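# Close the refrigerator door completely and safely

## Task

Push the refrigerator door until it is fully closed and stays closed without the robot holding it. The door must not be slammed in either direction, nothing may drop any real distance, and the robot must not tip over or finish leaning.

## Robot and tools

ROBOT. TidyBot++: a mobile base on four powered casters (0.54 m long, 0.50 m wide, 0.38 m high) carrying one seven-joint arm with a two-finger gripper. The shoulder sits 0.12 m ahead of the base centre, 0.68 m off the floor. Cameras: base_camera (pinhole, 644x364, fovy 50.54 deg) and wrist_camera (fisheye, 644x476, looks along the hand). The arm begins folded, hand pointing down, wrist and hand reaching up to 0.08 m beyond the base front, elbow up to 1.15 m high. A downward hand can reach about 0.94 m height only near the base, less farther out.

FRAMES. Base frame: origin on the floor below the base centre, x forward, y left, z up. hand_pose is reported here, at the point between the finger pads; its z axis runs out along the fingers, its y axis is the closing direction. Odometry frame = base frame at scene start. base_odometry heading is positive leftward, -3.142 to 3.142, and counts wheel turns, so slip looks like travel; expect drift of a few cm and several degrees over ~30 moves. base_tilt is in degrees, forward and right positive. Tilt and heading carry a fixed bias near 1 degree plus noise.

execute_actions. Argument actions: a list holding exactly one action, or empty (empty just reports state and images). An action may contain base, joints, speeds; its motions begin together. base holds one key only, each a relative offset from where the base last measured itself: translate_m (metres, forward +, -2 to 2), strafe_m (metres, left +, -2 to 2), rotate_rad (radians, counter-clockwise from above +, -6.3 to 6.3). joints holds absolute targets by name, in radians except gripper_pos: joint_1_rad any angle (whole arm about vertical; positive is clockwise from above, opposite to rotate_rad); joint_2_rad shoulder, -2.249 to 2.249; joint_3_rad any angle (upper-arm roll); joint_4_rad elbow, -2.579 to 2.579; joint_5_rad any angle (forearm roll); joint_6_rad wrist, -2.099 to 2.099; joint_7_rad any angle (hand roll; at 1.57 with hand down the fingers open left/right); gripper_pos 0 (open) to 1 (closed), gap about 85 x (1 - gripper_pos) mm. Any-angle joints take the short way, so turn past half a revolution in steps. Done tolerances: ±0.039 for joints 1-4, ±0.056 for 5-7, ±0.03 gripper. speeds optionally caps top speed for that action: translate_m and strafe_m 0.05-0.5 m/s, rotate_rad 0.1-1.57 rad/s (defaults are the maxima). Base moves needing over 8.667 s are refused; no action runs past 15 s. Arm joints move up to 1.39 rad/s (1.22 for joints 5-7). cameras: list of base_camera, wrist_camera or all; omitted/null means all, [] none. Unknown keys or out-of-range values reject the whole call with no motion. Anything left out of an action may still be driving toward its previous target.

ARM GEOMETRY. Upper arm 0.42 m, forearm 0.31 m, hand 0.31 m to the hand point. With joint_1_rad 0, joint_3_rad 3.14, joint_5_rad 0 the arm moves in the base's x-z plane; tilt from vertical (forward +) is joint_2 for the upper arm, joint_2 - joint_4 for the forearm, joint_2 - joint_4 - joint_6 for the hand. Forward reach from shoulder = sum of length x sin(angle); height above shoulder = sum of length x cos(angle).

wait: seconds 0 to 10; commands nothing and returns state and images. zoom_image: camera plus region [x0, y0, x1, y1] in pixels of that camera's latest full image, at most 504x504. finished_scene: scene = number of the scene being closed; irreversible, reports success. The door must remain shut after the robot lets go.

RESULT LINES. base_status/joint_status per motion: done; off_target (resting off target, maybe still pushing); contact_stop or time_out (target dropped, holding in place). For the base, done only means the wheels turned as commanded; a blocked base pushes until timeout and can read done while well short. Base contact_stop means something shoved it after arrival; it keeps pushing until the next base command. joint command not followed plus cause: arm targets withheld (usually predicted self-collision), gripper still obeyed; withheld targets may be retried on later actions. on_its_own lists uncommanded motion. motor_effort: percent of max, positive toward higher joint values, bracket = peak during last action; readings are biased and noisy. ARM HIT = hard contact of arm with base or itself; nothing prevents arm-base contact. A reported stop cancels later motion calls in the same reply.

FRICTION AND LOAD. Joints may settle slightly off target while still reporting done; resending the same target does nothing. To correct, send last command + (desired - measured) for each joint. The hand often lands 1-2 cm off, more when extended; hand_pose itself may err that much, so trust images. Held loads make the arm sag; never command a joint to its current reading while holding something.

SAFETY. Move the door gently, at reduced speed, so it is not slammed. A snag on the arm above about 0.8 m while driving can tip the robot; horizontal force on a raised hand can lift wheels; pushing into an edge can tilt or shove the base, fixed by retracting the arm or backing off. Joint torque limits: joints 1-4 104.5 N m (warning 56.7), joints 5-7 51.3 N m (warning 29.4); exceeding one freezes the arm and gripper for 10 s while the base carries on. Motor limits ~54 N m (34 for joints 5-7). Holding loads heats motors: MOTOR HOT from 60 °C, OVER-TEMPERATURE FAULT at 75 °C with the arm sinking and joints showing limit_stop_at_motor_heat (resend targets). The robot keeps its last command while you compose a reply, and a loose object may occasionally get bumped. Shorter robot motion time is better.

Each tool is called after "Call:" by a JSON object that holds its "method" and its "body".

## Session

Call:
{"method": "execute_actions", "body": {"actions": []}}

Scene clock: 0.00 s.
base_odometry: x=+0.000 y=+0.000 heading=+0.000 (m, m, rad; odometry frame)
base_tilt: forward=+0.1 right=-0.8 (deg)
base_status: not commanded
joint_positions: joint_1_rad=-0.021 joint_2_rad=-0.314 joint_3_rad=+3.146 joint_4_rad=-2.520 joint_5_rad=-0.046 joint_6_rad=-0.857 joint_7_rad=+1.551 gripper_pos=+0.000
joint_status: not commanded
motor_effort: joint_1_rad=+0 joint_2_rad=-3 joint_3_rad=-1 joint_4_rad=+14 joint_5_rad=+1 joint_6_rad=+1 joint_7_rad=+0 (%)
hand_pose: x=+0.2666 y=+0.0149 z=+0.5854 quat_wxyz=(-0.019, +0.999, -0.016, +0.039) (m; base frame)
pictures: base_camera, wrist_camera
Images, in order (width x height): base_camera 644x364, wrist_camera 644x476.

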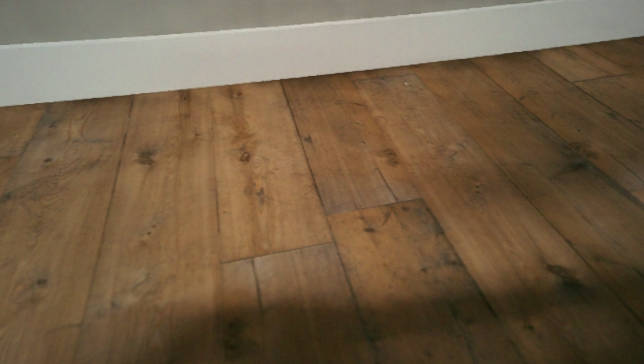

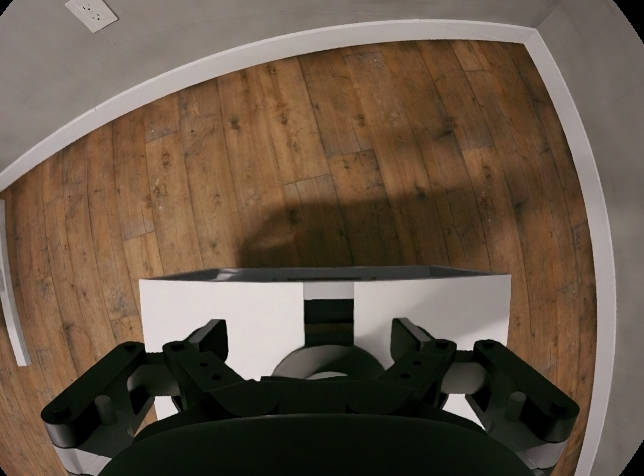

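Call:
{"method": "execute_actions", "body": {"actions": [{"base":{"rotate_rad":1.5},"joints":{"joint_6_rad":0.5}}]}}

Scene clock: 2.70 s.
base_odometry: x=+0.000 y=+0.000 heading=+1.500 (m, m, rad; odometry frame)
base_tilt: forward=+0.2 right=-0.8 (deg)
base_status: done
joint_positions: joint_1_rad=-0.021 joint_2_rad=-0.314 joint_3_rad=+3.146 joint_4_rad=-2.518 joint_5_rad=-0.046 joint_6_rad=+0.503 joint_7_rad=+1.551 gripper_pos=+0.000
joint_status: all done
motor_effort: joint_1_rad=+0(1) joint_2_rad=-7(7) joint_3_rad=-1(0) joint_4_rad=+19(19) joint_5_rad=+1(0) joint_6_rad=+10(10) joint_7_rad=+0(0) (%)
hand_pose: x=+0.5510 y=+0.0014 z=+0.8551 quat_wxyz=(-0.017, +0.752, -0.024, +0.659) (m; base frame)
pictures: base_camera, wrist_camera
Images, in order (width x height): base_camera 644x364, wrist_camera 644x476.

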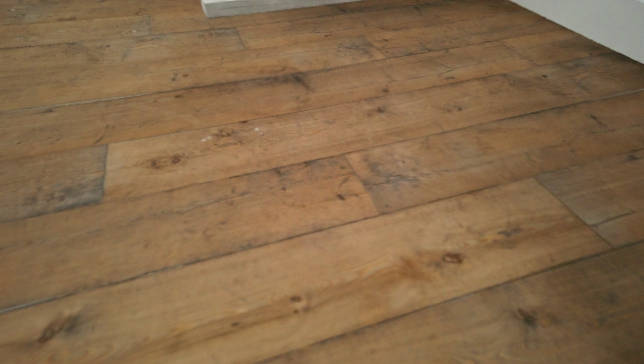

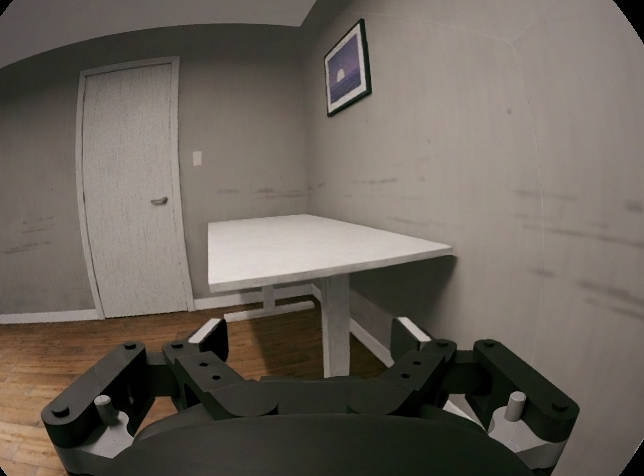

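Call:
{"method": "execute_actions", "body": {"actions": [{"base":{"rotate_rad":1.4}}]}}

Scene clock: 65.40 s.
base_odometry: x=+0.000 y=+0.000 heading=+2.899 (m, m, rad; odometry frame)
base_tilt: forward=+0.2 right=-0.9 (deg)
base_status: done
joint_positions: joint_1_rad=-0.021 joint_2_rad=-0.314 joint_3_rad=+3.146 joint_4_rad=-2.518 joint_5_rad=-0.046 joint_6_rad=+0.503 joint_7_rad=+1.551 gripper_pos=+0.000
joint_status: not commanded
motor_effort: joint_1_rad=+0(1) joint_2_rad=-7(8) joint_3_rad=-1(1) joint_4_rad=+19(19) joint_5_rad=+1(2) joint_6_rad=+10(10) joint_7_rad=+0(0) (%)
hand_pose: x=+0.5510 y=+0.0014 z=+0.8551 quat_wxyz=(-0.017, +0.752, -0.024, +0.659) (m; base frame)
pictures: base_camera, wrist_camera
Images, in order (width x height): base_camera 644x364, wrist_camera 644x476.

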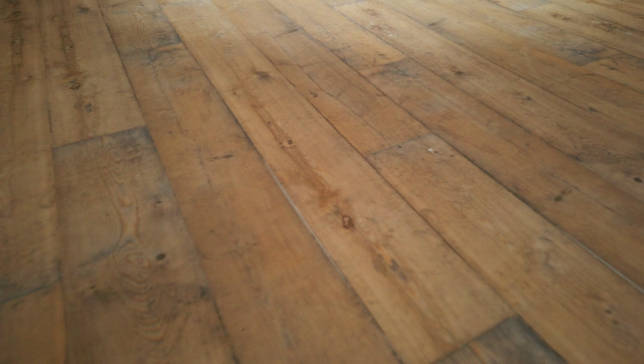

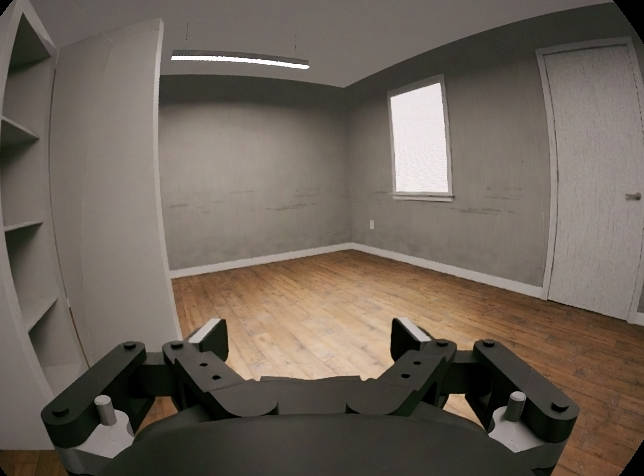

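Call:
{"method": "execute_actions", "body": {"actions": [{"base":{"rotate_rad":0.9}}]}}

Scene clock: 67.40 s.
base_odometry: x=+0.000 y=+0.000 heading=-2.484 (m, m, rad; odometry frame)
base_tilt: forward=+0.2 right=-0.9 (deg)
base_status: done
joint_positions: joint_1_rad=-0.021 joint_2_rad=-0.314 joint_3_rad=+3.146 joint_4_rad=-2.518 joint_5_rad=-0.046 joint_6_rad=+0.503 joint_7_rad=+1.551 gripper_pos=+0.000
joint_status: not commanded
motor_effort: joint_1_rad=+0(1) joint_2_rad=-7(7) joint_3_rad=-1(0) joint_4_rad=+19(19) joint_5_rad=+1(2) joint_6_rad=+9(9) joint_7_rad=+0(0) (%)
hand_pose: x=+0.5510 y=+0.0014 z=+0.8551 quat_wxyz=(-0.017, +0.752, -0.024, +0.659) (m; base frame)
pictures: base_camera, wrist_camera
Images, in order (width x height): base_camera 644x364, wrist_camera 644x476.

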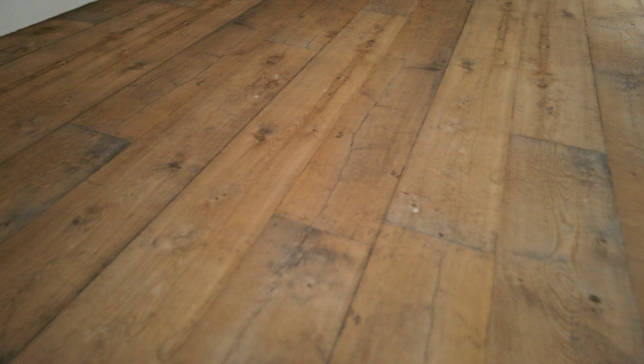

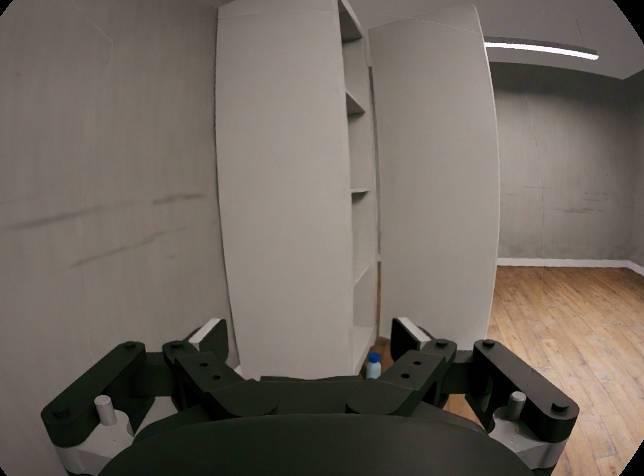

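Call:
{"method": "execute_actions", "body": {"actions": [{"base":{"strafe_m":-0.9},"joints":{"joint_6_rad":0.1,"joint_1_rad":-0.5}}]}}

Scene clock: 71.77 s.
base_odometry: x=-0.551 y=+0.712 heading=-2.484 (m, m, rad; odometry frame)
base_tilt: forward=+0.1 right=-0.9 (deg)
base_status: done
joint_positions: joint_1_rad=-0.481 joint_2_rad=-0.314 joint_3_rad=+3.146 joint_4_rad=-2.518 joint_5_rad=-0.046 joint_6_rad=+0.120 joint_7_rad=+1.551 gripper_pos=+0.000
joint_status: all done
motor_effort: joint_1_rad=+0(1) joint_2_rad=-6(7) joint_3_rad=-1(0) joint_4_rad=+18(19) joint_5_rad=+1(1) joint_6_rad=+9(10) joint_7_rad=+0(0) (%)
hand_pose: x=+0.4696 y=+0.1809 z=+0.7428 quat_wxyz=(-0.133, +0.846, +0.175, +0.486) (m; base frame)
pictures: base_camera, wrist_camera
Images, in order (width x height): base_camera 644x364, wrist_camera 644x476.

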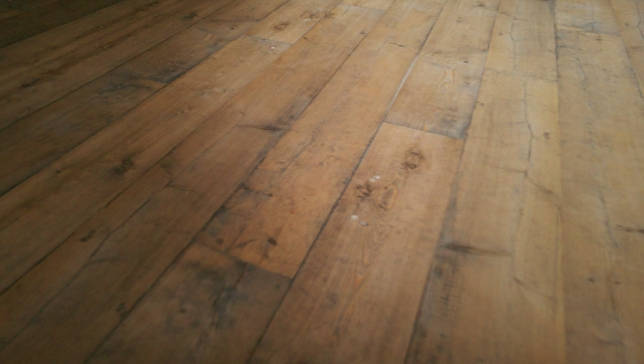

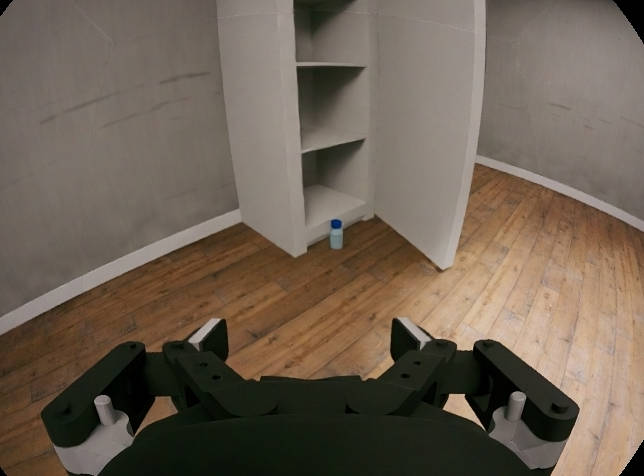

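Call:
{"method": "execute_actions", "body": {"actions": [{"base":{"rotate_rad":0.377},"joints":{"joint_6_rad":-0.3,"joint_1_rad":0,"joint_7_rad":1.57}}], "cameras": []}}

Call:
{"method": "execute_actions", "body": {"actions": [{"base":{"translate_m":0.9}}]}}

Scene clock: 75.37 s.
base_odometry: x=-0.551 y=+0.712 heading=-2.108 (m, m, rad; odometry frame)
base_tilt: forward=+0.1 right=-0.8 (deg)
base_status: done
joint_positions: joint_1_rad=-0.019 joint_2_rad=-0.314 joint_3_rad=+3.146 joint_4_rad=-2.518 joint_5_rad=-0.046 joint_6_rad=-0.280 joint_7_rad=+1.551 gripper_pos=+0.000
joint_status: all done
motor_effort: joint_1_rad=+0(1) joint_2_rad=-5(6) joint_3_rad=-2(0) joint_4_rad=+17(19) joint_5_rad=+1(1) joint_6_rad=+6(9) joint_7_rad=+0(0) (%)
hand_pose: x=+0.4326 y=+0.0100 z=+0.6495 quat_wxyz=(-0.019, +0.946, -0.022, +0.322) (m; base frame)
pictures: none
No camera images: the call's "cameras" was empty. Leave "cameras" out to get every camera's image.

Scene clock: 78.50 s.
base_odometry: x=-1.010 y=-0.062 heading=-2.107 (m, m, rad; odometry frame)
base_tilt: forward=+0.2 right=-1.0 (deg)
base_status: done
joint_positions: joint_1_rad=-0.018 joint_2_rad=-0.314 joint_3_rad=+3.146 joint_4_rad=-2.518 joint_5_rad=-0.046 joint_6_rad=-0.281 joint_7_rad=+1.551 gripper_pos=+0.000
joint_status: not commanded
motor_effort: joint_1_rad=-1(1) joint_2_rad=-5(7) joint_3_rad=-1(2) joint_4_rad=+17(18) joint_5_rad=+1(1) joint_6_rad=+6(7) joint_7_rad=+0(0) (%)
hand_pose: x=+0.4323 y=+0.0100 z=+0.6493 quat_wxyz=(-0.019, +0.946, -0.022, +0.322) (m; base frame)
pictures: base_camera, wrist_camera
Images, in order (width x height): base_camera 644x364, wrist_camera 644x476.

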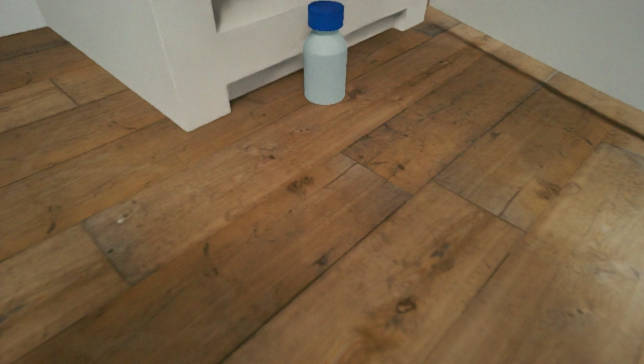

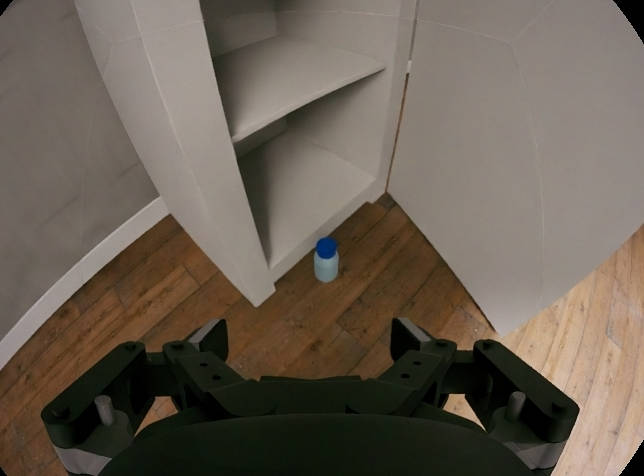

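Call:
{"method": "execute_actions", "body": {"actions": [{"joints":{"joint_1_rad":0.02,"joint_2_rad":1.1,"joint_4_rad":-1.2,"joint_6_rad":-0.7},"speeds":{}}]}}

action 0: "speeds" must be an object that gives a speed for at least one key that is commanded beside it, as in {"translate_m": 0.5}; or leave "speeds" out

Call:
{"method": "execute_actions", "body": {"actions": [{"joints":{"joint_1_rad":0.02,"joint_2_rad":1.1,"joint_4_rad":-1.2,"joint_6_rad":-0.7}}]}}

Scene clock: 83.87 s.
base_odometry: x=-1.010 y=-0.062 heading=-2.107 (m, m, rad; odometry frame)
base_tilt: forward=+0.1 right=-0.9 (deg)
base_status: not commanded
joint_positions: joint_1_rad=-0.002 joint_2_rad=+1.092 joint_3_rad=+3.146 joint_4_rad=-1.214 joint_5_rad=-0.046 joint_6_rad=-0.677 joint_7_rad=+1.551 gripper_pos=+0.000
joint_status: all done
motor_effort: joint_1_rad=+0(0) joint_2_rad=-43(44) joint_3_rad=-2(3) joint_4_rad=+13(18) joint_5_rad=+1(1) joint_6_rad=+2(6) joint_7_rad=+0(0) (%)
hand_pose: x=+0.7752 y=+0.0092 z=+0.3579 quat_wxyz=(-0.015, +0.996, -0.026, +0.079) (m; base frame)
pictures: base_camera, wrist_camera
Images, in order (width x height): base_camera 644x364, wrist_camera 644x476.

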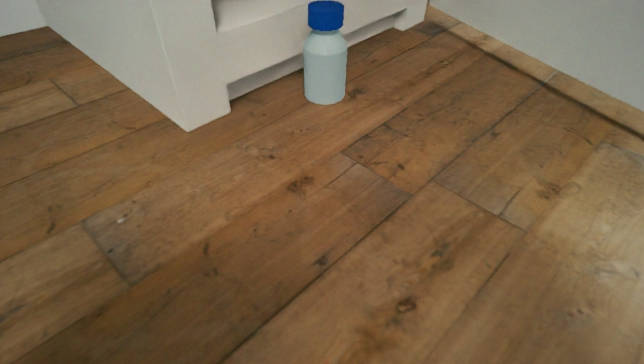

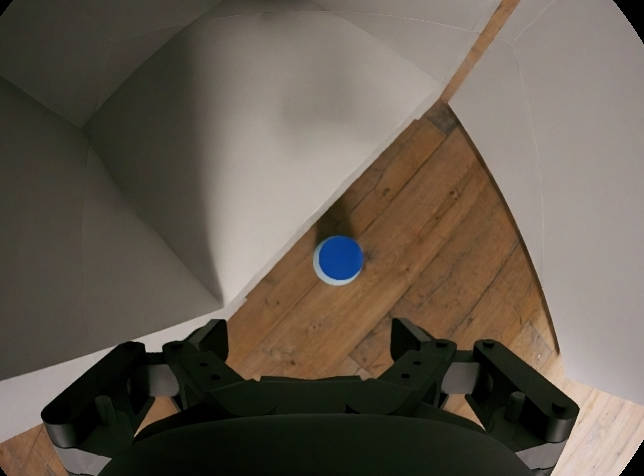

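Call:
{"method": "execute_actions", "body": {"actions": [{"base":{"translate_m":0.07},"joints":{"joint_1_rad":0.075,"joint_2_rad":1.3,"joint_4_rad":-1.1,"joint_6_rad":-0.62}}]}}

Scene clock: 86.67 s.
base_odometry: x=-1.046 y=-0.122 heading=-2.107 (m, m, rad; odometry frame)
base_tilt: forward=+0.2 right=-0.9 (deg)
base_status: done
joint_positions: joint_1_rad=+0.061 joint_2_rad=+1.303 joint_3_rad=+3.146 joint_4_rad=-1.110 joint_5_rad=-0.046 joint_6_rad=-0.641 joint_7_rad=+1.551 gripper_pos=+0.000
joint_status: all done
motor_effort: joint_1_rad=+0(1) joint_2_rad=-43(47) joint_3_rad=-2(3) joint_4_rad=+11(14) joint_5_rad=+1(1) joint_6_rad=+1(2) joint_7_rad=+0(0) (%)
hand_pose: x=+0.7609 y=-0.0318 z=+0.2487 quat_wxyz=(-0.012, +0.997, -0.059, +0.044) (m; base frame)
pictures: base_camera, wrist_camera
Images, in order (width x height): base_camera 644x364, wrist_camera 644x476.

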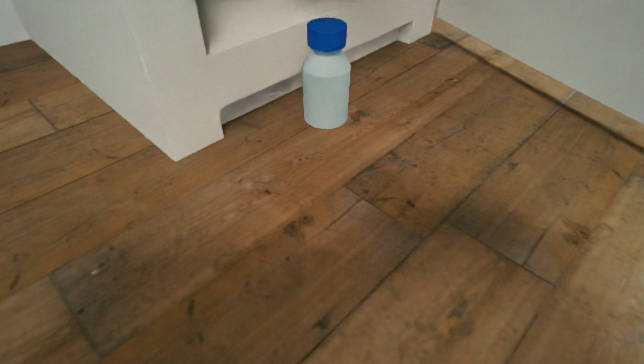

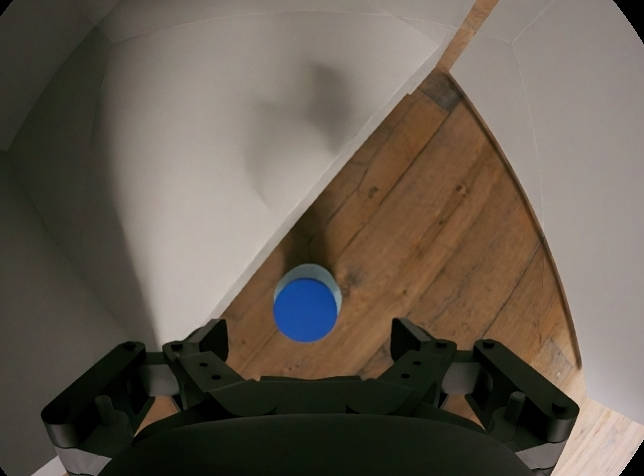

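Call:
{"method": "execute_actions", "body": {"actions": [{"base":{"translate_m":0.012},"joints":{"joint_2_rad":1.52,"joint_4_rad":-0.99,"joint_6_rad":-0.52}}]}}

Scene clock: 89.43 s.
base_odometry: x=-1.052 y=-0.133 heading=-2.106 (m, m, rad; odometry frame)
base_tilt: forward=+0.2 right=-0.9 (deg)
base_status: done
joint_positions: joint_1_rad=+0.061 joint_2_rad=+1.525 joint_3_rad=+3.146 joint_4_rad=-1.000 joint_5_rad=-0.046 joint_6_rad=-0.542 joint_7_rad=+1.551 gripper_pos=+0.000
joint_status: all done
motor_effort: joint_1_rad=+0(2) joint_2_rad=-43(48) joint_3_rad=-2(3) joint_4_rad=+10(12) joint_5_rad=+1(1) joint_6_rad=+1(3) joint_7_rad=+0(0) (%)
hand_pose: x=+0.7439 y=-0.0319 z=+0.1344 quat_wxyz=(-0.010, +0.997, -0.060, +0.038) (m; base frame)
pictures: base_camera, wrist_camera
Images, in order (width x height): base_camera 644x364, wrist_camera 644x476.

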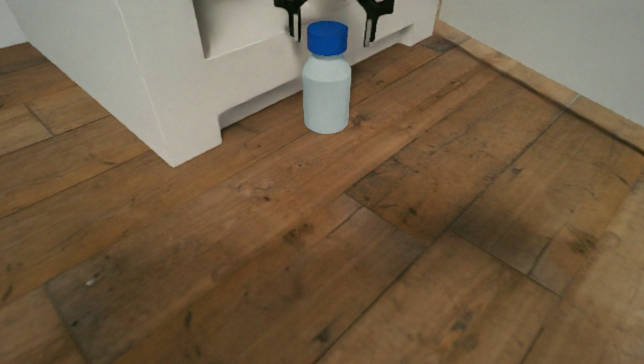

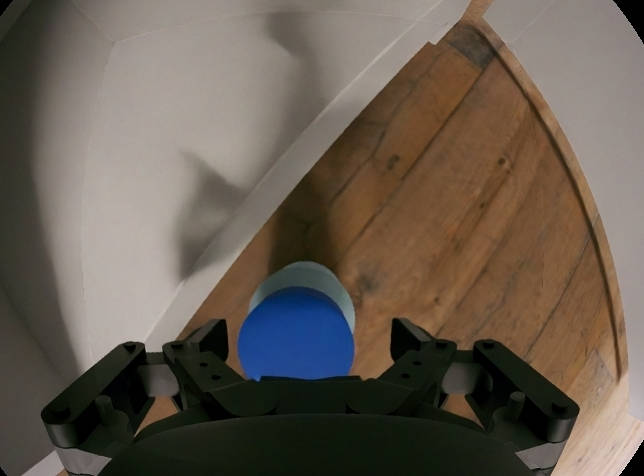

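Call:
{"method": "execute_actions", "body": {"actions": [{"joints":{"joint_2_rad":1.555,"joint_1_rad":0.055}}], "cameras": []}}

Call:
{"method": "execute_actions", "body": {"actions": [{"joints":{"gripper_pos":1}}]}}

Scene clock: 91.13 s.
base_odometry: x=-1.052 y=-0.133 heading=-2.106 (m, m, rad; odometry frame)
base_tilt: forward=+0.2 right=-0.9 (deg)
base_status: not commanded
joint_positions: joint_1_rad=+0.061 joint_2_rad=+1.545 joint_3_rad=+3.146 joint_4_rad=-0.999 joint_5_rad=-0.046 joint_6_rad=-0.541 joint_7_rad=+1.551 gripper_pos=+0.000
joint_status: all done
motor_effort: joint_1_rad=+0(0) joint_2_rad=-43(45) joint_3_rad=-2(2) joint_4_rad=+9(10) joint_5_rad=+1(1) joint_6_rad=+1(1) joint_7_rad=+0(0) (%)
hand_pose: x=+0.7332 y=-0.0311 z=+0.1219 quat_wxyz=(-0.010, +0.998, -0.060, +0.028) (m; base frame)
pictures: none
No camera images: the call's "cameras" was empty. Leave "cameras" out to get every camera's image.

Scene clock: 92.23 s.
base_odometry: x=-1.052 y=-0.133 heading=-2.106 (m, m, rad; odometry frame)
base_tilt: forward=+0.2 right=-0.9 (deg)
base_status: not commanded
joint_positions: joint_1_rad=+0.061 joint_2_rad=+1.545 joint_3_rad=+3.146 joint_4_rad=-0.999 joint_5_rad=-0.046 joint_6_rad=-0.541 joint_7_rad=+1.551 gripper_pos=+0.427
joint_status: gripper_pos off_target (ended at +0.427, target +1.000)
motor_effort: joint_1_rad=+0(3) joint_2_rad=-42(43) joint_3_rad=-3(4) joint_4_rad=+9(9) joint_5_rad=+1(0) joint_6_rad=+1(2) joint_7_rad=+0(0) (%)
hand_pose: x=+0.7340 y=-0.0311 z=+0.1224 quat_wxyz=(-0.010, +0.998, -0.060, +0.029) (m; base frame)
pictures: base_camera, wrist_camera
Images, in order (width x height): base_camera 644x364, wrist_camera 644x476.

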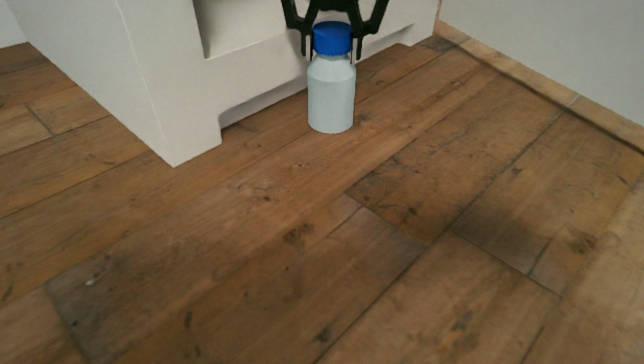

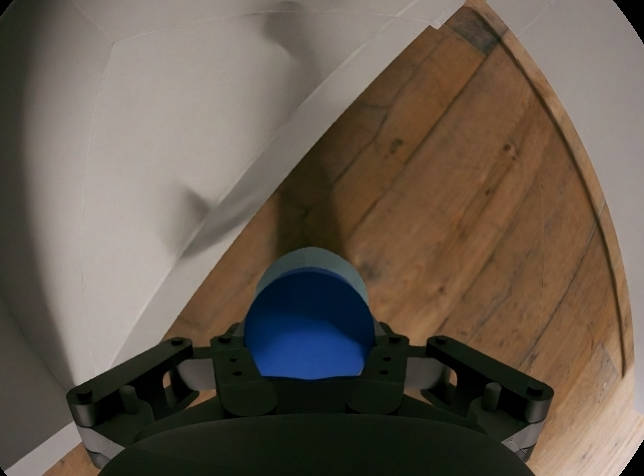

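Call:
{"method": "execute_actions", "body": {"actions": [{"joints":{"joint_2_rad":1.44}}], "cameras": []}}

Call:
{"method": "execute_actions", "body": {"actions": [{"base":{"translate_m":-0.8}}], "cameras": []}}

Call:
{"method": "execute_actions", "body": {"actions": [{"base":{"rotate_rad":0.7},"speeds":{"rotate_rad":0.8}}], "cameras": []}}

Call:
{"method": "execute_actions", "body": {"actions": [{"joints":{"joint_2_rad":1.545}}]}}

Scene clock: 94.73 s.
base_odometry: x=-1.052 y=-0.133 heading=-2.106 (m, m, rad; odometry frame)
base_tilt: forward=+0.2 right=-1.0 (deg)
base_status: not commanded
joint_positions: joint_1_rad=+0.061 joint_2_rad=+1.466 joint_3_rad=+3.146 joint_4_rad=-1.000 joint_5_rad=-0.046 joint_6_rad=-0.541 joint_7_rad=+1.551 gripper_pos=+0.427
joint_status: all done
motor_effort: joint_1_rad=-1(1) joint_2_rad=-48(51) joint_3_rad=-3(3) joint_4_rad=+12(14) joint_5_rad=+1(1) joint_6_rad=+2(3) joint_7_rad=+0(0) (%)
hand_pose: x=+0.7752 y=-0.0337 z=+0.1719 quat_wxyz=(-0.010, +0.996, -0.059, +0.068) (m; base frame)
pictures: none
No camera images: the call's "cameras" was empty. Leave "cameras" out to get every camera's image.

Scene clock: 97.77 s.
base_odometry: x=-0.644 y=+0.556 heading=-2.106 (m, m, rad; odometry frame)
base_tilt: forward=+0.1 right=-0.8 (deg)
base_status: done
joint_positions: joint_1_rad=+0.059 joint_2_rad=+1.466 joint_3_rad=+3.146 joint_4_rad=-0.999 joint_5_rad=-0.046 joint_6_rad=-0.540 joint_7_rad=+1.551 gripper_pos=+0.427
joint_status: not commanded
motor_effort: joint_1_rad=+0(5) joint_2_rad=-49(50) joint_3_rad=-2(5) joint_4_rad=+13(15) joint_5_rad=+1(0) joint_6_rad=+2(3) joint_7_rad=+0(0) (%)
hand_pose: x=+0.7760 y=-0.0326 z=+0.1721 quat_wxyz=(-0.010, +0.996, -0.058, +0.068) (m; base frame)
pictures: none
No camera images: the call's "cameras" was empty. Leave "cameras" out to get every camera's image.

Scene clock: 99.77 s.
base_odometry: x=-0.644 y=+0.556 heading=-1.405 (m, m, rad; odometry frame)
base_tilt: forward=+0.0 right=-0.9 (deg)
base_status: done
joint_positions: joint_1_rad=+0.052 joint_2_rad=+1.466 joint_3_rad=+3.143 joint_4_rad=-0.999 joint_5_rad=-0.046 joint_6_rad=-0.540 joint_7_rad=+1.551 gripper_pos=+0.427
joint_status: not commanded
motor_effort: joint_1_rad=+0(8) joint_2_rad=-49(50) joint_3_rad=-3(6) joint_4_rad=+13(13) joint_5_rad=+1(0) joint_6_rad=+2(3) joint_7_rad=+0(0) (%)
hand_pose: x=+0.7763 y=-0.0263 z=+0.1722 quat_wxyz=(-0.011, +0.996, -0.055, +0.068) (m; base frame)
pictures: none
No camera images: the call's "cameras" was empty. Leave "cameras" out to get every camera's image.

Scene clock: 100.90 s.
base_odometry: x=-0.644 y=+0.556 heading=-1.406 (m, m, rad; odometry frame)
base_tilt: forward=+0.1 right=-0.9 (deg)
base_status: not commanded
joint_positions: joint_1_rad=+0.052 joint_2_rad=+1.546 joint_3_rad=+3.143 joint_4_rad=-0.998 joint_5_rad=-0.046 joint_6_rad=-0.538 joint_7_rad=+1.551 gripper_pos=+0.428
joint_status: all done
motor_effort: joint_1_rad=+0(1) joint_2_rad=-42(50) joint_3_rad=-2(3) joint_4_rad=+8(13) joint_5_rad=+1(1) joint_6_rad=+0(2) joint_7_rad=+0(0) (%)
hand_pose: x=+0.7344 y=-0.0241 z=+0.1214 quat_wxyz=(-0.011, +0.998, -0.055, +0.030) (m; base frame)
pictures: base_camera, wrist_camera
Images, in order (width x height): base_camera 644x364, wrist_camera 644x476.

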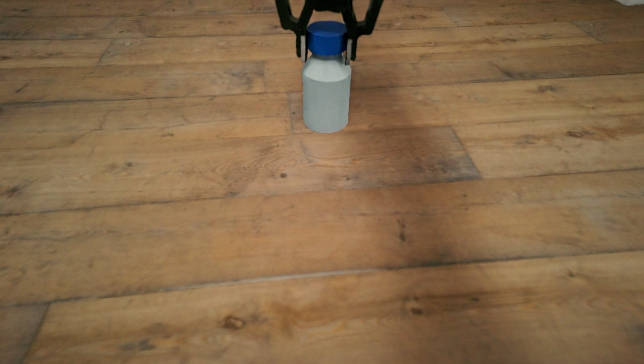

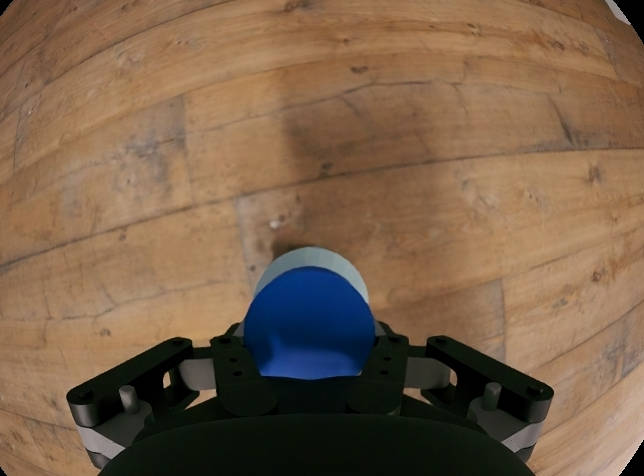

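Call:
{"method": "execute_actions", "body": {"actions": [{"joints":{"gripper_pos":0}}], "cameras": []}}

Call:
{"method": "execute_actions", "body": {"actions": [{"joints":{"joint_2_rad":1.2}}], "cameras": []}}

Call:
{"method": "execute_actions", "body": {"actions": [{"joints":{"joint_1_rad":0,"joint_2_rad":-0.314,"joint_4_rad":-2.5,"joint_6_rad":0.2},"base":{"rotate_rad":-1.57}}]}}

Scene clock: 103.33 s.
base_odometry: x=-0.644 y=+0.556 heading=-1.406 (m, m, rad; odometry frame)
base_tilt: forward=+0.2 right=-0.9 (deg)
base_status: not commanded
joint_positions: joint_1_rad=+0.052 joint_2_rad=+1.547 joint_3_rad=+3.143 joint_4_rad=-0.998 joint_5_rad=-0.046 joint_6_rad=-0.538 joint_7_rad=+1.551 gripper_pos=+0.000
joint_status: all done
motor_effort: joint_1_rad=+0(0) joint_2_rad=-43(47) joint_3_rad=-3(2) joint_4_rad=+9(11) joint_5_rad=+1(1) joint_6_rad=+1(1) joint_7_rad=+0(0) (%)
hand_pose: x=+0.7345 y=-0.0241 z=+0.1213 quat_wxyz=(-0.011, +0.998, -0.055, +0.030) (m; base frame)
pictures: none
No camera images: the call's "cameras" was empty. Leave "cameras" out to get every camera's image.

Scene clock: 105.07 s.
base_odometry: x=-0.644 y=+0.556 heading=-1.406 (m, m, rad; odometry frame)
base_tilt: forward=+0.1 right=-1.0 (deg)
base_status: not commanded
joint_positions: joint_1_rad=+0.052 joint_2_rad=+1.198 joint_3_rad=+3.143 joint_4_rad=-0.986 joint_5_rad=-0.046 joint_6_rad=-0.536 joint_7_rad=+1.551 gripper_pos=+0.000
joint_status: all done
motor_effort: joint_1_rad=+0(0) joint_2_rad=-46(48) joint_3_rad=-2(2) joint_4_rad=+16(17) joint_5_rad=+1(1) joint_6_rad=+4(4) joint_7_rad=+0(0) (%)
hand_pose: x=+0.8946 y=-0.0325 z=+0.3700 quat_wxyz=(-0.012, +0.976, -0.052, +0.209) (m; base frame)
pictures: none
No camera images: the call's "cameras" was empty. Leave "cameras" out to get every camera's image.

Scene clock: 107.80 s.
base_odometry: x=-0.644 y=+0.556 heading=-2.975 (m, m, rad; odometry frame)
base_tilt: forward=+0.1 right=-0.8 (deg)
base_status: done
joint_positions: joint_1_rad=+0.020 joint_2_rad=-0.303 joint_3_rad=+3.158 joint_4_rad=-2.491 joint_5_rad=-0.046 joint_6_rad=+0.177 joint_7_rad=+1.551 gripper_pos=+0.000
joint_status: all done
motor_effort: joint_1_rad=+0(7) joint_2_rad=-7(48) joint_3_rad=-1(6) joint_4_rad=+19(20) joint_5_rad=+1(2) joint_6_rad=+9(9) joint_7_rad=+0(0) (%)
hand_pose: x=+0.5314 y=-0.0162 z=+0.7688 quat_wxyz=(-0.007, +0.843, -0.046, +0.536) (m; base frame)
pictures: base_camera, wrist_camera
Images, in order (width x height): base_camera 644x364, wrist_camera 644x476.

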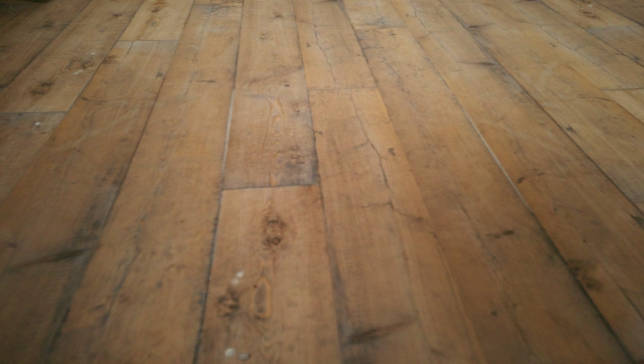

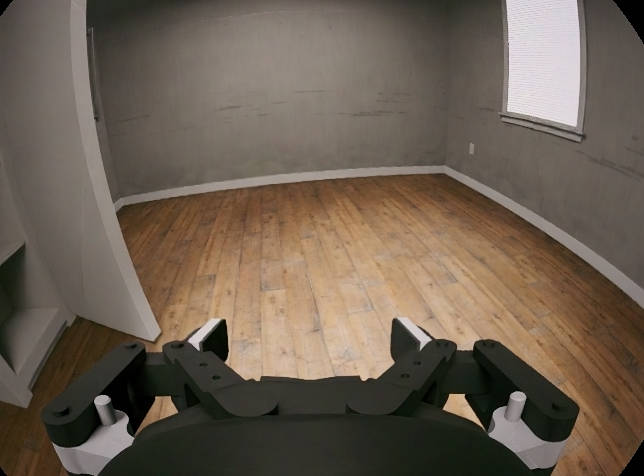

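Call:
{"method": "execute_actions", "body": {"actions": [{"base":{"translate_m":2.0}}], "cameras": []}}

Call:
{"method": "execute_actions", "body": {"actions": [{"base":{"rotate_rad":2.2}}]}}

Scene clock: 114.20 s.
base_odometry: x=-2.617 y=+0.226 heading=-2.976 (m, m, rad; odometry frame)
base_tilt: forward=+0.2 right=-0.9 (deg)
base_status: done
joint_positions: joint_1_rad=+0.020 joint_2_rad=-0.305 joint_3_rad=+3.158 joint_4_rad=-2.492 joint_5_rad=-0.046 joint_6_rad=+0.180 joint_7_rad=+1.551 gripper_pos=+0.000
joint_status: not commanded
motor_effort: joint_1_rad=+0(0) joint_2_rad=-6(9) joint_3_rad=-1(1) joint_4_rad=+19(20) joint_5_rad=+1(1) joint_6_rad=+9(9) joint_7_rad=+0(0) (%)
hand_pose: x=+0.5313 y=-0.0162 z=+0.7701 quat_wxyz=(-0.007, +0.842, -0.046, +0.537) (m; base frame)
pictures: none
No camera images: the call's "cameras" was empty. Leave "cameras" out to get every camera's image.

Scene clock: 116.90 s.
base_odometry: x=-2.617 y=+0.226 heading=-0.776 (m, m, rad; odometry frame)
base_tilt: forward=+0.2 right=-0.9 (deg)
base_status: done
joint_positions: joint_1_rad=+0.016 joint_2_rad=-0.305 joint_3_rad=+3.157 joint_4_rad=-2.492 joint_5_rad=-0.046 joint_6_rad=+0.180 joint_7_rad=+1.551 gripper_pos=+0.000
joint_status: not commanded
motor_effort: joint_1_rad=+0(1) joint_2_rad=-7(8) joint_3_rad=-1(0) joint_4_rad=+19(19) joint_5_rad=+1(1) joint_6_rad=+9(9) joint_7_rad=+0(0) (%)
hand_pose: x=+0.5313 y=-0.0140 z=+0.7701 quat_wxyz=(-0.008, +0.842, -0.044, +0.537) (m; base frame)
pictures: base_camera, wrist_camera
Images, in order (width x height): base_camera 644x364, wrist_camera 644x476.

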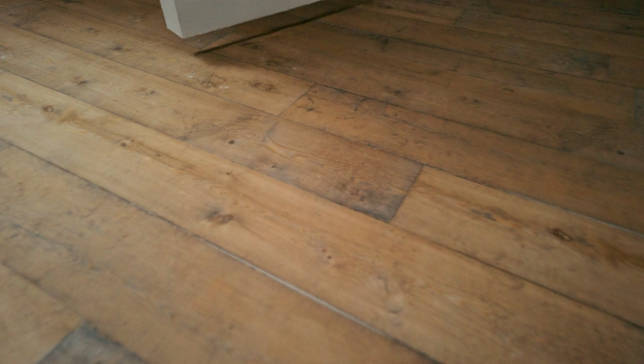

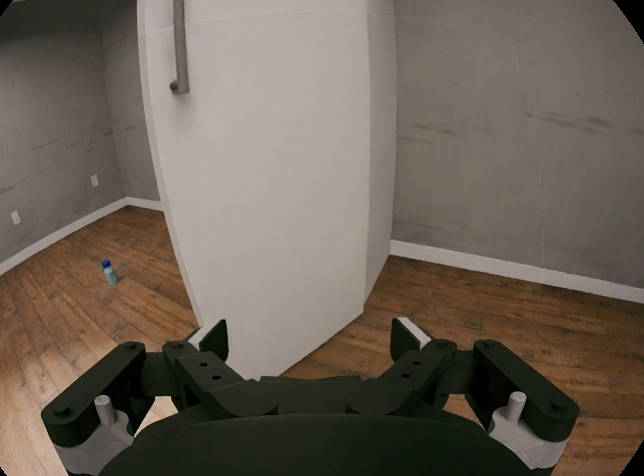

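Call:
{"method": "execute_actions", "body": {"actions": [{"base":{"rotate_rad":0.942},"joints":{"gripper_pos":1}}], "cameras": []}}

Call:
{"method": "execute_actions", "body": {"actions": [{"base":{"translate_m":-0.25}}], "cameras": []}}

Call:
{"method": "execute_actions", "body": {"actions": [{"base":{"strafe_m":-0.8},"joints":{"joint_6_rad":0.45}}]}}

Scene clock: 120.70 s.
base_odometry: x=-2.617 y=+0.226 heading=+0.166 (m, m, rad; odometry frame)
base_tilt: forward=+0.1 right=-1.0 (deg)
base_status: done
joint_positions: joint_1_rad=+0.013 joint_2_rad=-0.305 joint_3_rad=+3.154 joint_4_rad=-2.492 joint_5_rad=-0.046 joint_6_rad=+0.180 joint_7_rad=+1.551 gripper_pos=+0.999
joint_status: all done
motor_effort: joint_1_rad=+0(1) joint_2_rad=-7(7) joint_3_rad=-1(2) joint_4_rad=+19(19) joint_5_rad=+1(1) joint_6_rad=+9(9) joint_7_rad=+0(0) (%)
hand_pose: x=+0.5314 y=-0.0117 z=+0.7701 quat_wxyz=(-0.009, +0.842, -0.041, +0.537) (m; base frame)
pictures: none
No camera images: the call's "cameras" was empty. Leave "cameras" out to get every camera's image.

Scene clock: 122.47 s.
base_odometry: x=-2.864 y=+0.185 heading=+0.166 (m, m, rad; odometry frame)
base_tilt: forward=+0.1 right=-0.8 (deg)
base_status: done
joint_positions: joint_1_rad=+0.013 joint_2_rad=-0.310 joint_3_rad=+3.154 joint_4_rad=-2.494 joint_5_rad=-0.046 joint_6_rad=+0.180 joint_7_rad=+1.551 gripper_pos=+0.999
joint_status: not commanded
motor_effort: joint_1_rad=+0(0) joint_2_rad=-7(10) joint_3_rad=-1(0) joint_4_rad=+19(20) joint_5_rad=+1(1) joint_6_rad=+9(10) joint_7_rad=+0(0) (%)
hand_pose: x=+0.5302 y=-0.0116 z=+0.7711 quat_wxyz=(-0.009, +0.841, -0.041, +0.539) (m; base frame)
pictures: none
No camera images: the call's "cameras" was empty. Leave "cameras" out to get every camera's image.

Scene clock: 125.43 s.
base_odometry: x=-2.732 y=-0.605 heading=+0.166 (m, m, rad; odometry frame)
base_tilt: forward=+0.1 right=-0.9 (deg)
base_status: done
joint_positions: joint_1_rad=+0.013 joint_2_rad=-0.311 joint_3_rad=+3.154 joint_4_rad=-2.495 joint_5_rad=-0.046 joint_6_rad=+0.452 joint_7_rad=+1.551 gripper_pos=+0.999
joint_status: all done
motor_effort: joint_1_rad=+0(1) joint_2_rad=-7(8) joint_3_rad=-1(0) joint_4_rad=+19(21) joint_5_rad=+1(2) joint_6_rad=+9(11) joint_7_rad=+0(0) (%)
hand_pose: x=+0.5544 y=-0.0162 z=+0.8515 quat_wxyz=(-0.006, +0.761, -0.040, +0.648) (m; base frame)
pictures: base_camera, wrist_camera
Images, in order (width x height): base_camera 644x364, wrist_camera 644x476.

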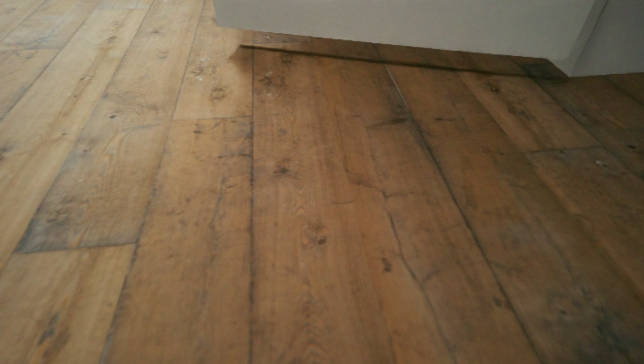

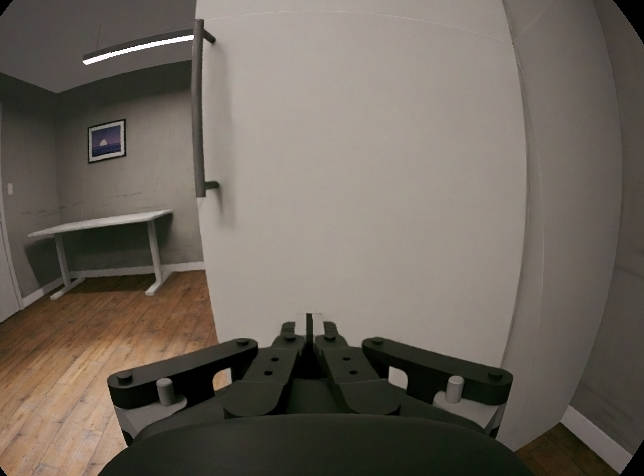

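Call:
{"method": "execute_actions", "body": {"actions": [{"base":{"translate_m":0.6},"speeds":{"translate_m":0.12}}]}}

Scene clock: 131.53 s.
base_odometry: x=-2.140 y=-0.506 heading=+0.166 (m, m, rad; odometry frame)
base_tilt: forward=+0.1 right=-0.9 (deg)
base_status: done
joint_positions: joint_1_rad=+0.013 joint_2_rad=-0.319 joint_3_rad=+3.154 joint_4_rad=-2.503 joint_5_rad=-0.046 joint_6_rad=+0.452 joint_7_rad=+1.551 gripper_pos=+0.999
joint_status: not commanded
motor_effort: joint_1_rad=+0(1) joint_2_rad=-7(9) joint_3_rad=-1(2) joint_4_rad=+19(26) joint_5_rad=+2(2) joint_6_rad=+10(10) joint_7_rad=+0(0) (%)
hand_pose: x=+0.5512 y=-0.0161 z=+0.8499 quat_wxyz=(-0.006, +0.761, -0.040, +0.647) (m; base frame)
pictures: base_camera, wrist_camera
Images, in order (width x height): base_camera 644x364, wrist_camera 644x476.

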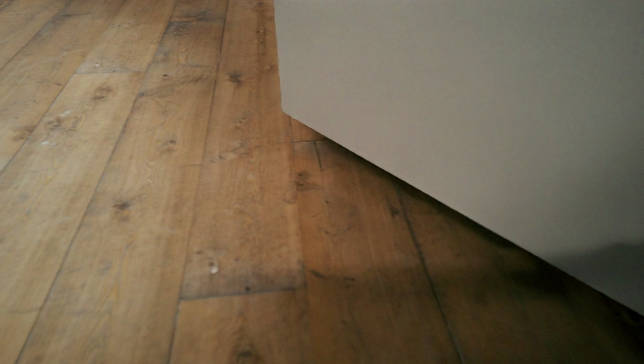

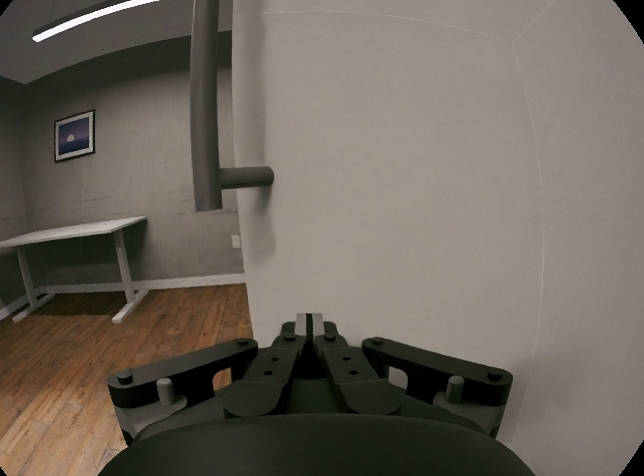

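Call:
{"method": "execute_actions", "body": {"actions": [{"base":{"strafe_m":0.9}}], "cameras": []}}

Call:
{"method": "execute_actions", "body": {"actions": [{"base":{"translate_m":0.75}}], "cameras": []}}

Call:
{"method": "execute_actions", "body": {"actions": [{"base":{"rotate_rad":-1.57}}]}}

Scene clock: 136.07 s.
base_odometry: x=-2.289 y=+0.382 heading=+0.166 (m, m, rad; odometry frame)
base_tilt: forward=+0.1 right=-0.9 (deg)
base_status: done
joint_positions: joint_1_rad=+0.013 joint_2_rad=-0.319 joint_3_rad=+3.154 joint_4_rad=-2.503 joint_5_rad=-0.046 joint_6_rad=+0.452 joint_7_rad=+1.551 gripper_pos=+0.999
joint_status: not commanded
motor_effort: joint_1_rad=-1(0) joint_2_rad=-7(7) joint_3_rad=-1(0) joint_4_rad=+19(19) joint_5_rad=+1(1) joint_6_rad=+10(10) joint_7_rad=+0(0) (%)
hand_pose: x=+0.5512 y=-0.0160 z=+0.8499 quat_wxyz=(-0.006, +0.761, -0.040, +0.647) (m; base frame)
pictures: none
No camera images: the call's "cameras" was empty. Leave "cameras" out to get every camera's image.

Scene clock: 138.87 s.
base_odometry: x=-1.549 y=+0.506 heading=+0.166 (m, m, rad; odometry frame)
base_tilt: forward=+0.1 right=-0.8 (deg)
base_status: done
joint_positions: joint_1_rad=+0.013 joint_2_rad=-0.318 joint_3_rad=+3.154 joint_4_rad=-2.503 joint_5_rad=-0.046 joint_6_rad=+0.452 joint_7_rad=+1.551 gripper_pos=+0.999
joint_status: not commanded
motor_effort: joint_1_rad=+0(0) joint_2_rad=-7(9) joint_3_rad=-2(2) joint_4_rad=+19(21) joint_5_rad=+1(1) joint_6_rad=+9(10) joint_7_rad=+0(0) (%)
hand_pose: x=+0.5513 y=-0.0160 z=+0.8497 quat_wxyz=(-0.006, +0.761, -0.040, +0.647) (m; base frame)
pictures: none
No camera images: the call's "cameras" was empty. Leave "cameras" out to get every camera's image.

Scene clock: 141.17 s.
base_odometry: x=-1.549 y=+0.506 heading=-1.404 (m, m, rad; odometry frame)
base_tilt: forward=+0.1 right=-1.0 (deg)
base_status: done
joint_positions: joint_1_rad=+0.013 joint_2_rad=-0.318 joint_3_rad=+3.153 joint_4_rad=-2.503 joint_5_rad=-0.046 joint_6_rad=+0.452 joint_7_rad=+1.551 gripper_pos=+0.999
joint_status: not commanded
motor_effort: joint_1_rad=+0(1) joint_2_rad=-7(8) joint_3_rad=-1(0) joint_4_rad=+19(20) joint_5_rad=+1(2) joint_6_rad=+9(10) joint_7_rad=+0(0) (%)
hand_pose: x=+0.5513 y=-0.0160 z=+0.8497 quat_wxyz=(-0.006, +0.761, -0.040, +0.647) (m; base frame)
pictures: base_camera, wrist_camera
Images, in order (width x height): base_camera 644x364, wrist_camera 644x476.

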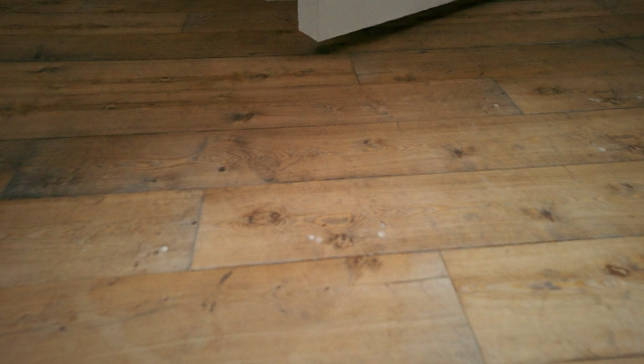

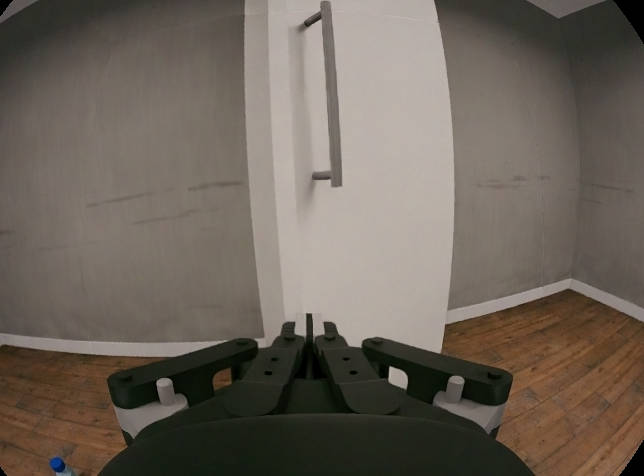

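Call:
{"method": "execute_actions", "body": {"actions": [{"base":{"strafe_m":-0.12}}], "cameras": []}}

Call:
{"method": "execute_actions", "body": {"actions": [{"base":{"translate_m":0.55},"speeds":{"translate_m":0.08}}]}}

Scene clock: 143.27 s.
base_odometry: x=-1.667 y=+0.486 heading=-1.404 (m, m, rad; odometry frame)
base_tilt: forward=+0.1 right=-0.8 (deg)
base_status: done
joint_positions: joint_1_rad=+0.013 joint_2_rad=-0.318 joint_3_rad=+3.153 joint_4_rad=-2.503 joint_5_rad=-0.046 joint_6_rad=+0.452 joint_7_rad=+1.551 gripper_pos=+0.999
joint_status: not commanded
motor_effort: joint_1_rad=+0(1) joint_2_rad=-7(7) joint_3_rad=-1(1) joint_4_rad=+20(20) joint_5_rad=+1(2) joint_6_rad=+10(9) joint_7_rad=+0(0) (%)
hand_pose: x=+0.5513 y=-0.0160 z=+0.8497 quat_wxyz=(-0.006, +0.761, -0.040, +0.647) (m; base frame)
pictures: none
No camera images: the call's "cameras" was empty. Leave "cameras" out to get every camera's image.

Scene clock: 150.63 s.
base_odometry: x=-1.576 y=-0.056 heading=-1.404 (m, m, rad; odometry frame)
base_tilt: forward=+0.2 right=-0.9 (deg)
base_status: done
joint_positions: joint_1_rad=+0.012 joint_2_rad=-0.318 joint_3_rad=+3.153 joint_4_rad=-2.504 joint_5_rad=-0.046 joint_6_rad=+0.452 joint_7_rad=+1.551 gripper_pos=+0.999
joint_status: not commanded
motor_effort: joint_1_rad=+0(4) joint_2_rad=-7(8) joint_3_rad=-1(5) joint_4_rad=+19(25) joint_5_rad=+1(3) joint_6_rad=+9(11) joint_7_rad=+0(0) (%)
hand_pose: x=+0.5511 y=-0.0158 z=+0.8491 quat_wxyz=(-0.006, +0.762, -0.040, +0.647) (m; base frame)
pictures: base_camera, wrist_camera
Images, in order (width x height): base_camera 644x364, wrist_camera 644x476.

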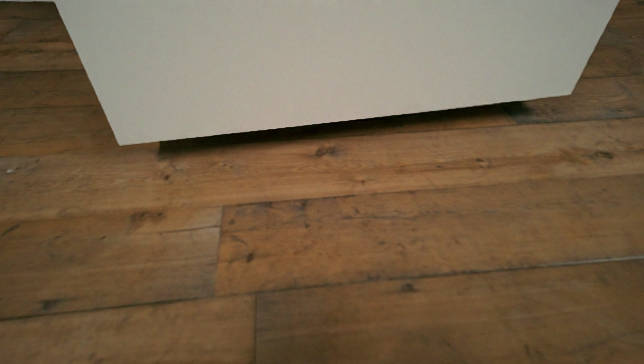

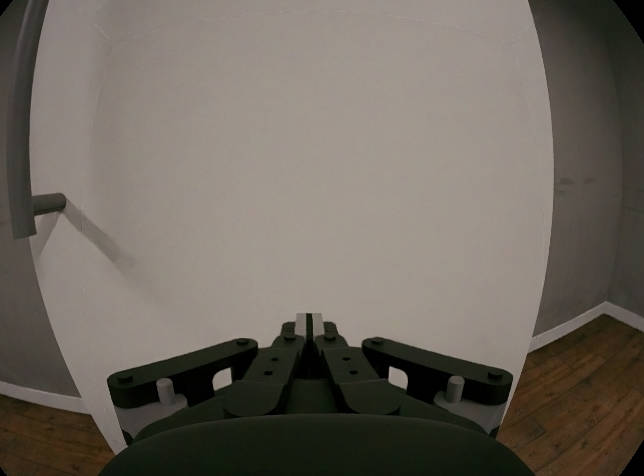

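Call:
{"method": "execute_actions", "body": {"actions": [{"base":{"translate_m":0.12},"speeds":{"translate_m":0.05}}]}}

Scene clock: 153.93 s.
base_odometry: x=-1.556 y=-0.175 heading=-1.404 (m, m, rad; odometry frame)
base_tilt: forward=+0.1 right=-0.9 (deg)
base_status: done
joint_positions: joint_1_rad=+0.012 joint_2_rad=-0.318 joint_3_rad=+3.153 joint_4_rad=-2.504 joint_5_rad=-0.046 joint_6_rad=+0.452 joint_7_rad=+1.551 gripper_pos=+0.999
joint_status: not commanded
motor_effort: joint_1_rad=+0(0) joint_2_rad=-7(9) joint_3_rad=-2(1) joint_4_rad=+19(20) joint_5_rad=+1(1) joint_6_rad=+10(10) joint_7_rad=+0(0) (%)
hand_pose: x=+0.5511 y=-0.0158 z=+0.8491 quat_wxyz=(-0.006, +0.762, -0.040, +0.647) (m; base frame)
pictures: base_camera, wrist_camera
Images, in order (width x height): base_camera 644x364, wrist_camera 644x476.

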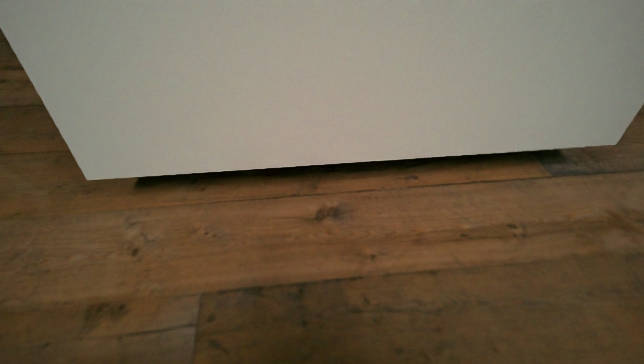

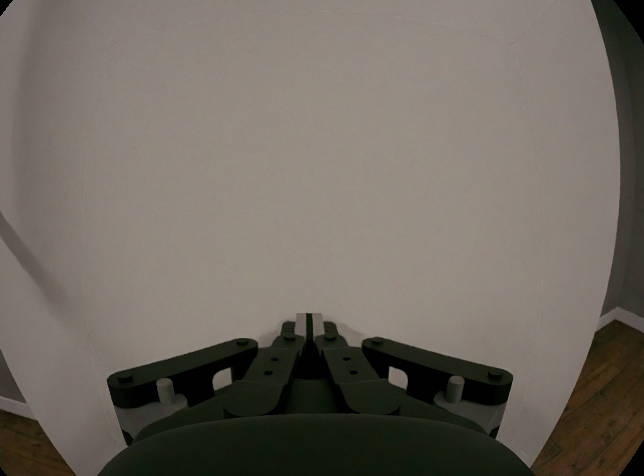

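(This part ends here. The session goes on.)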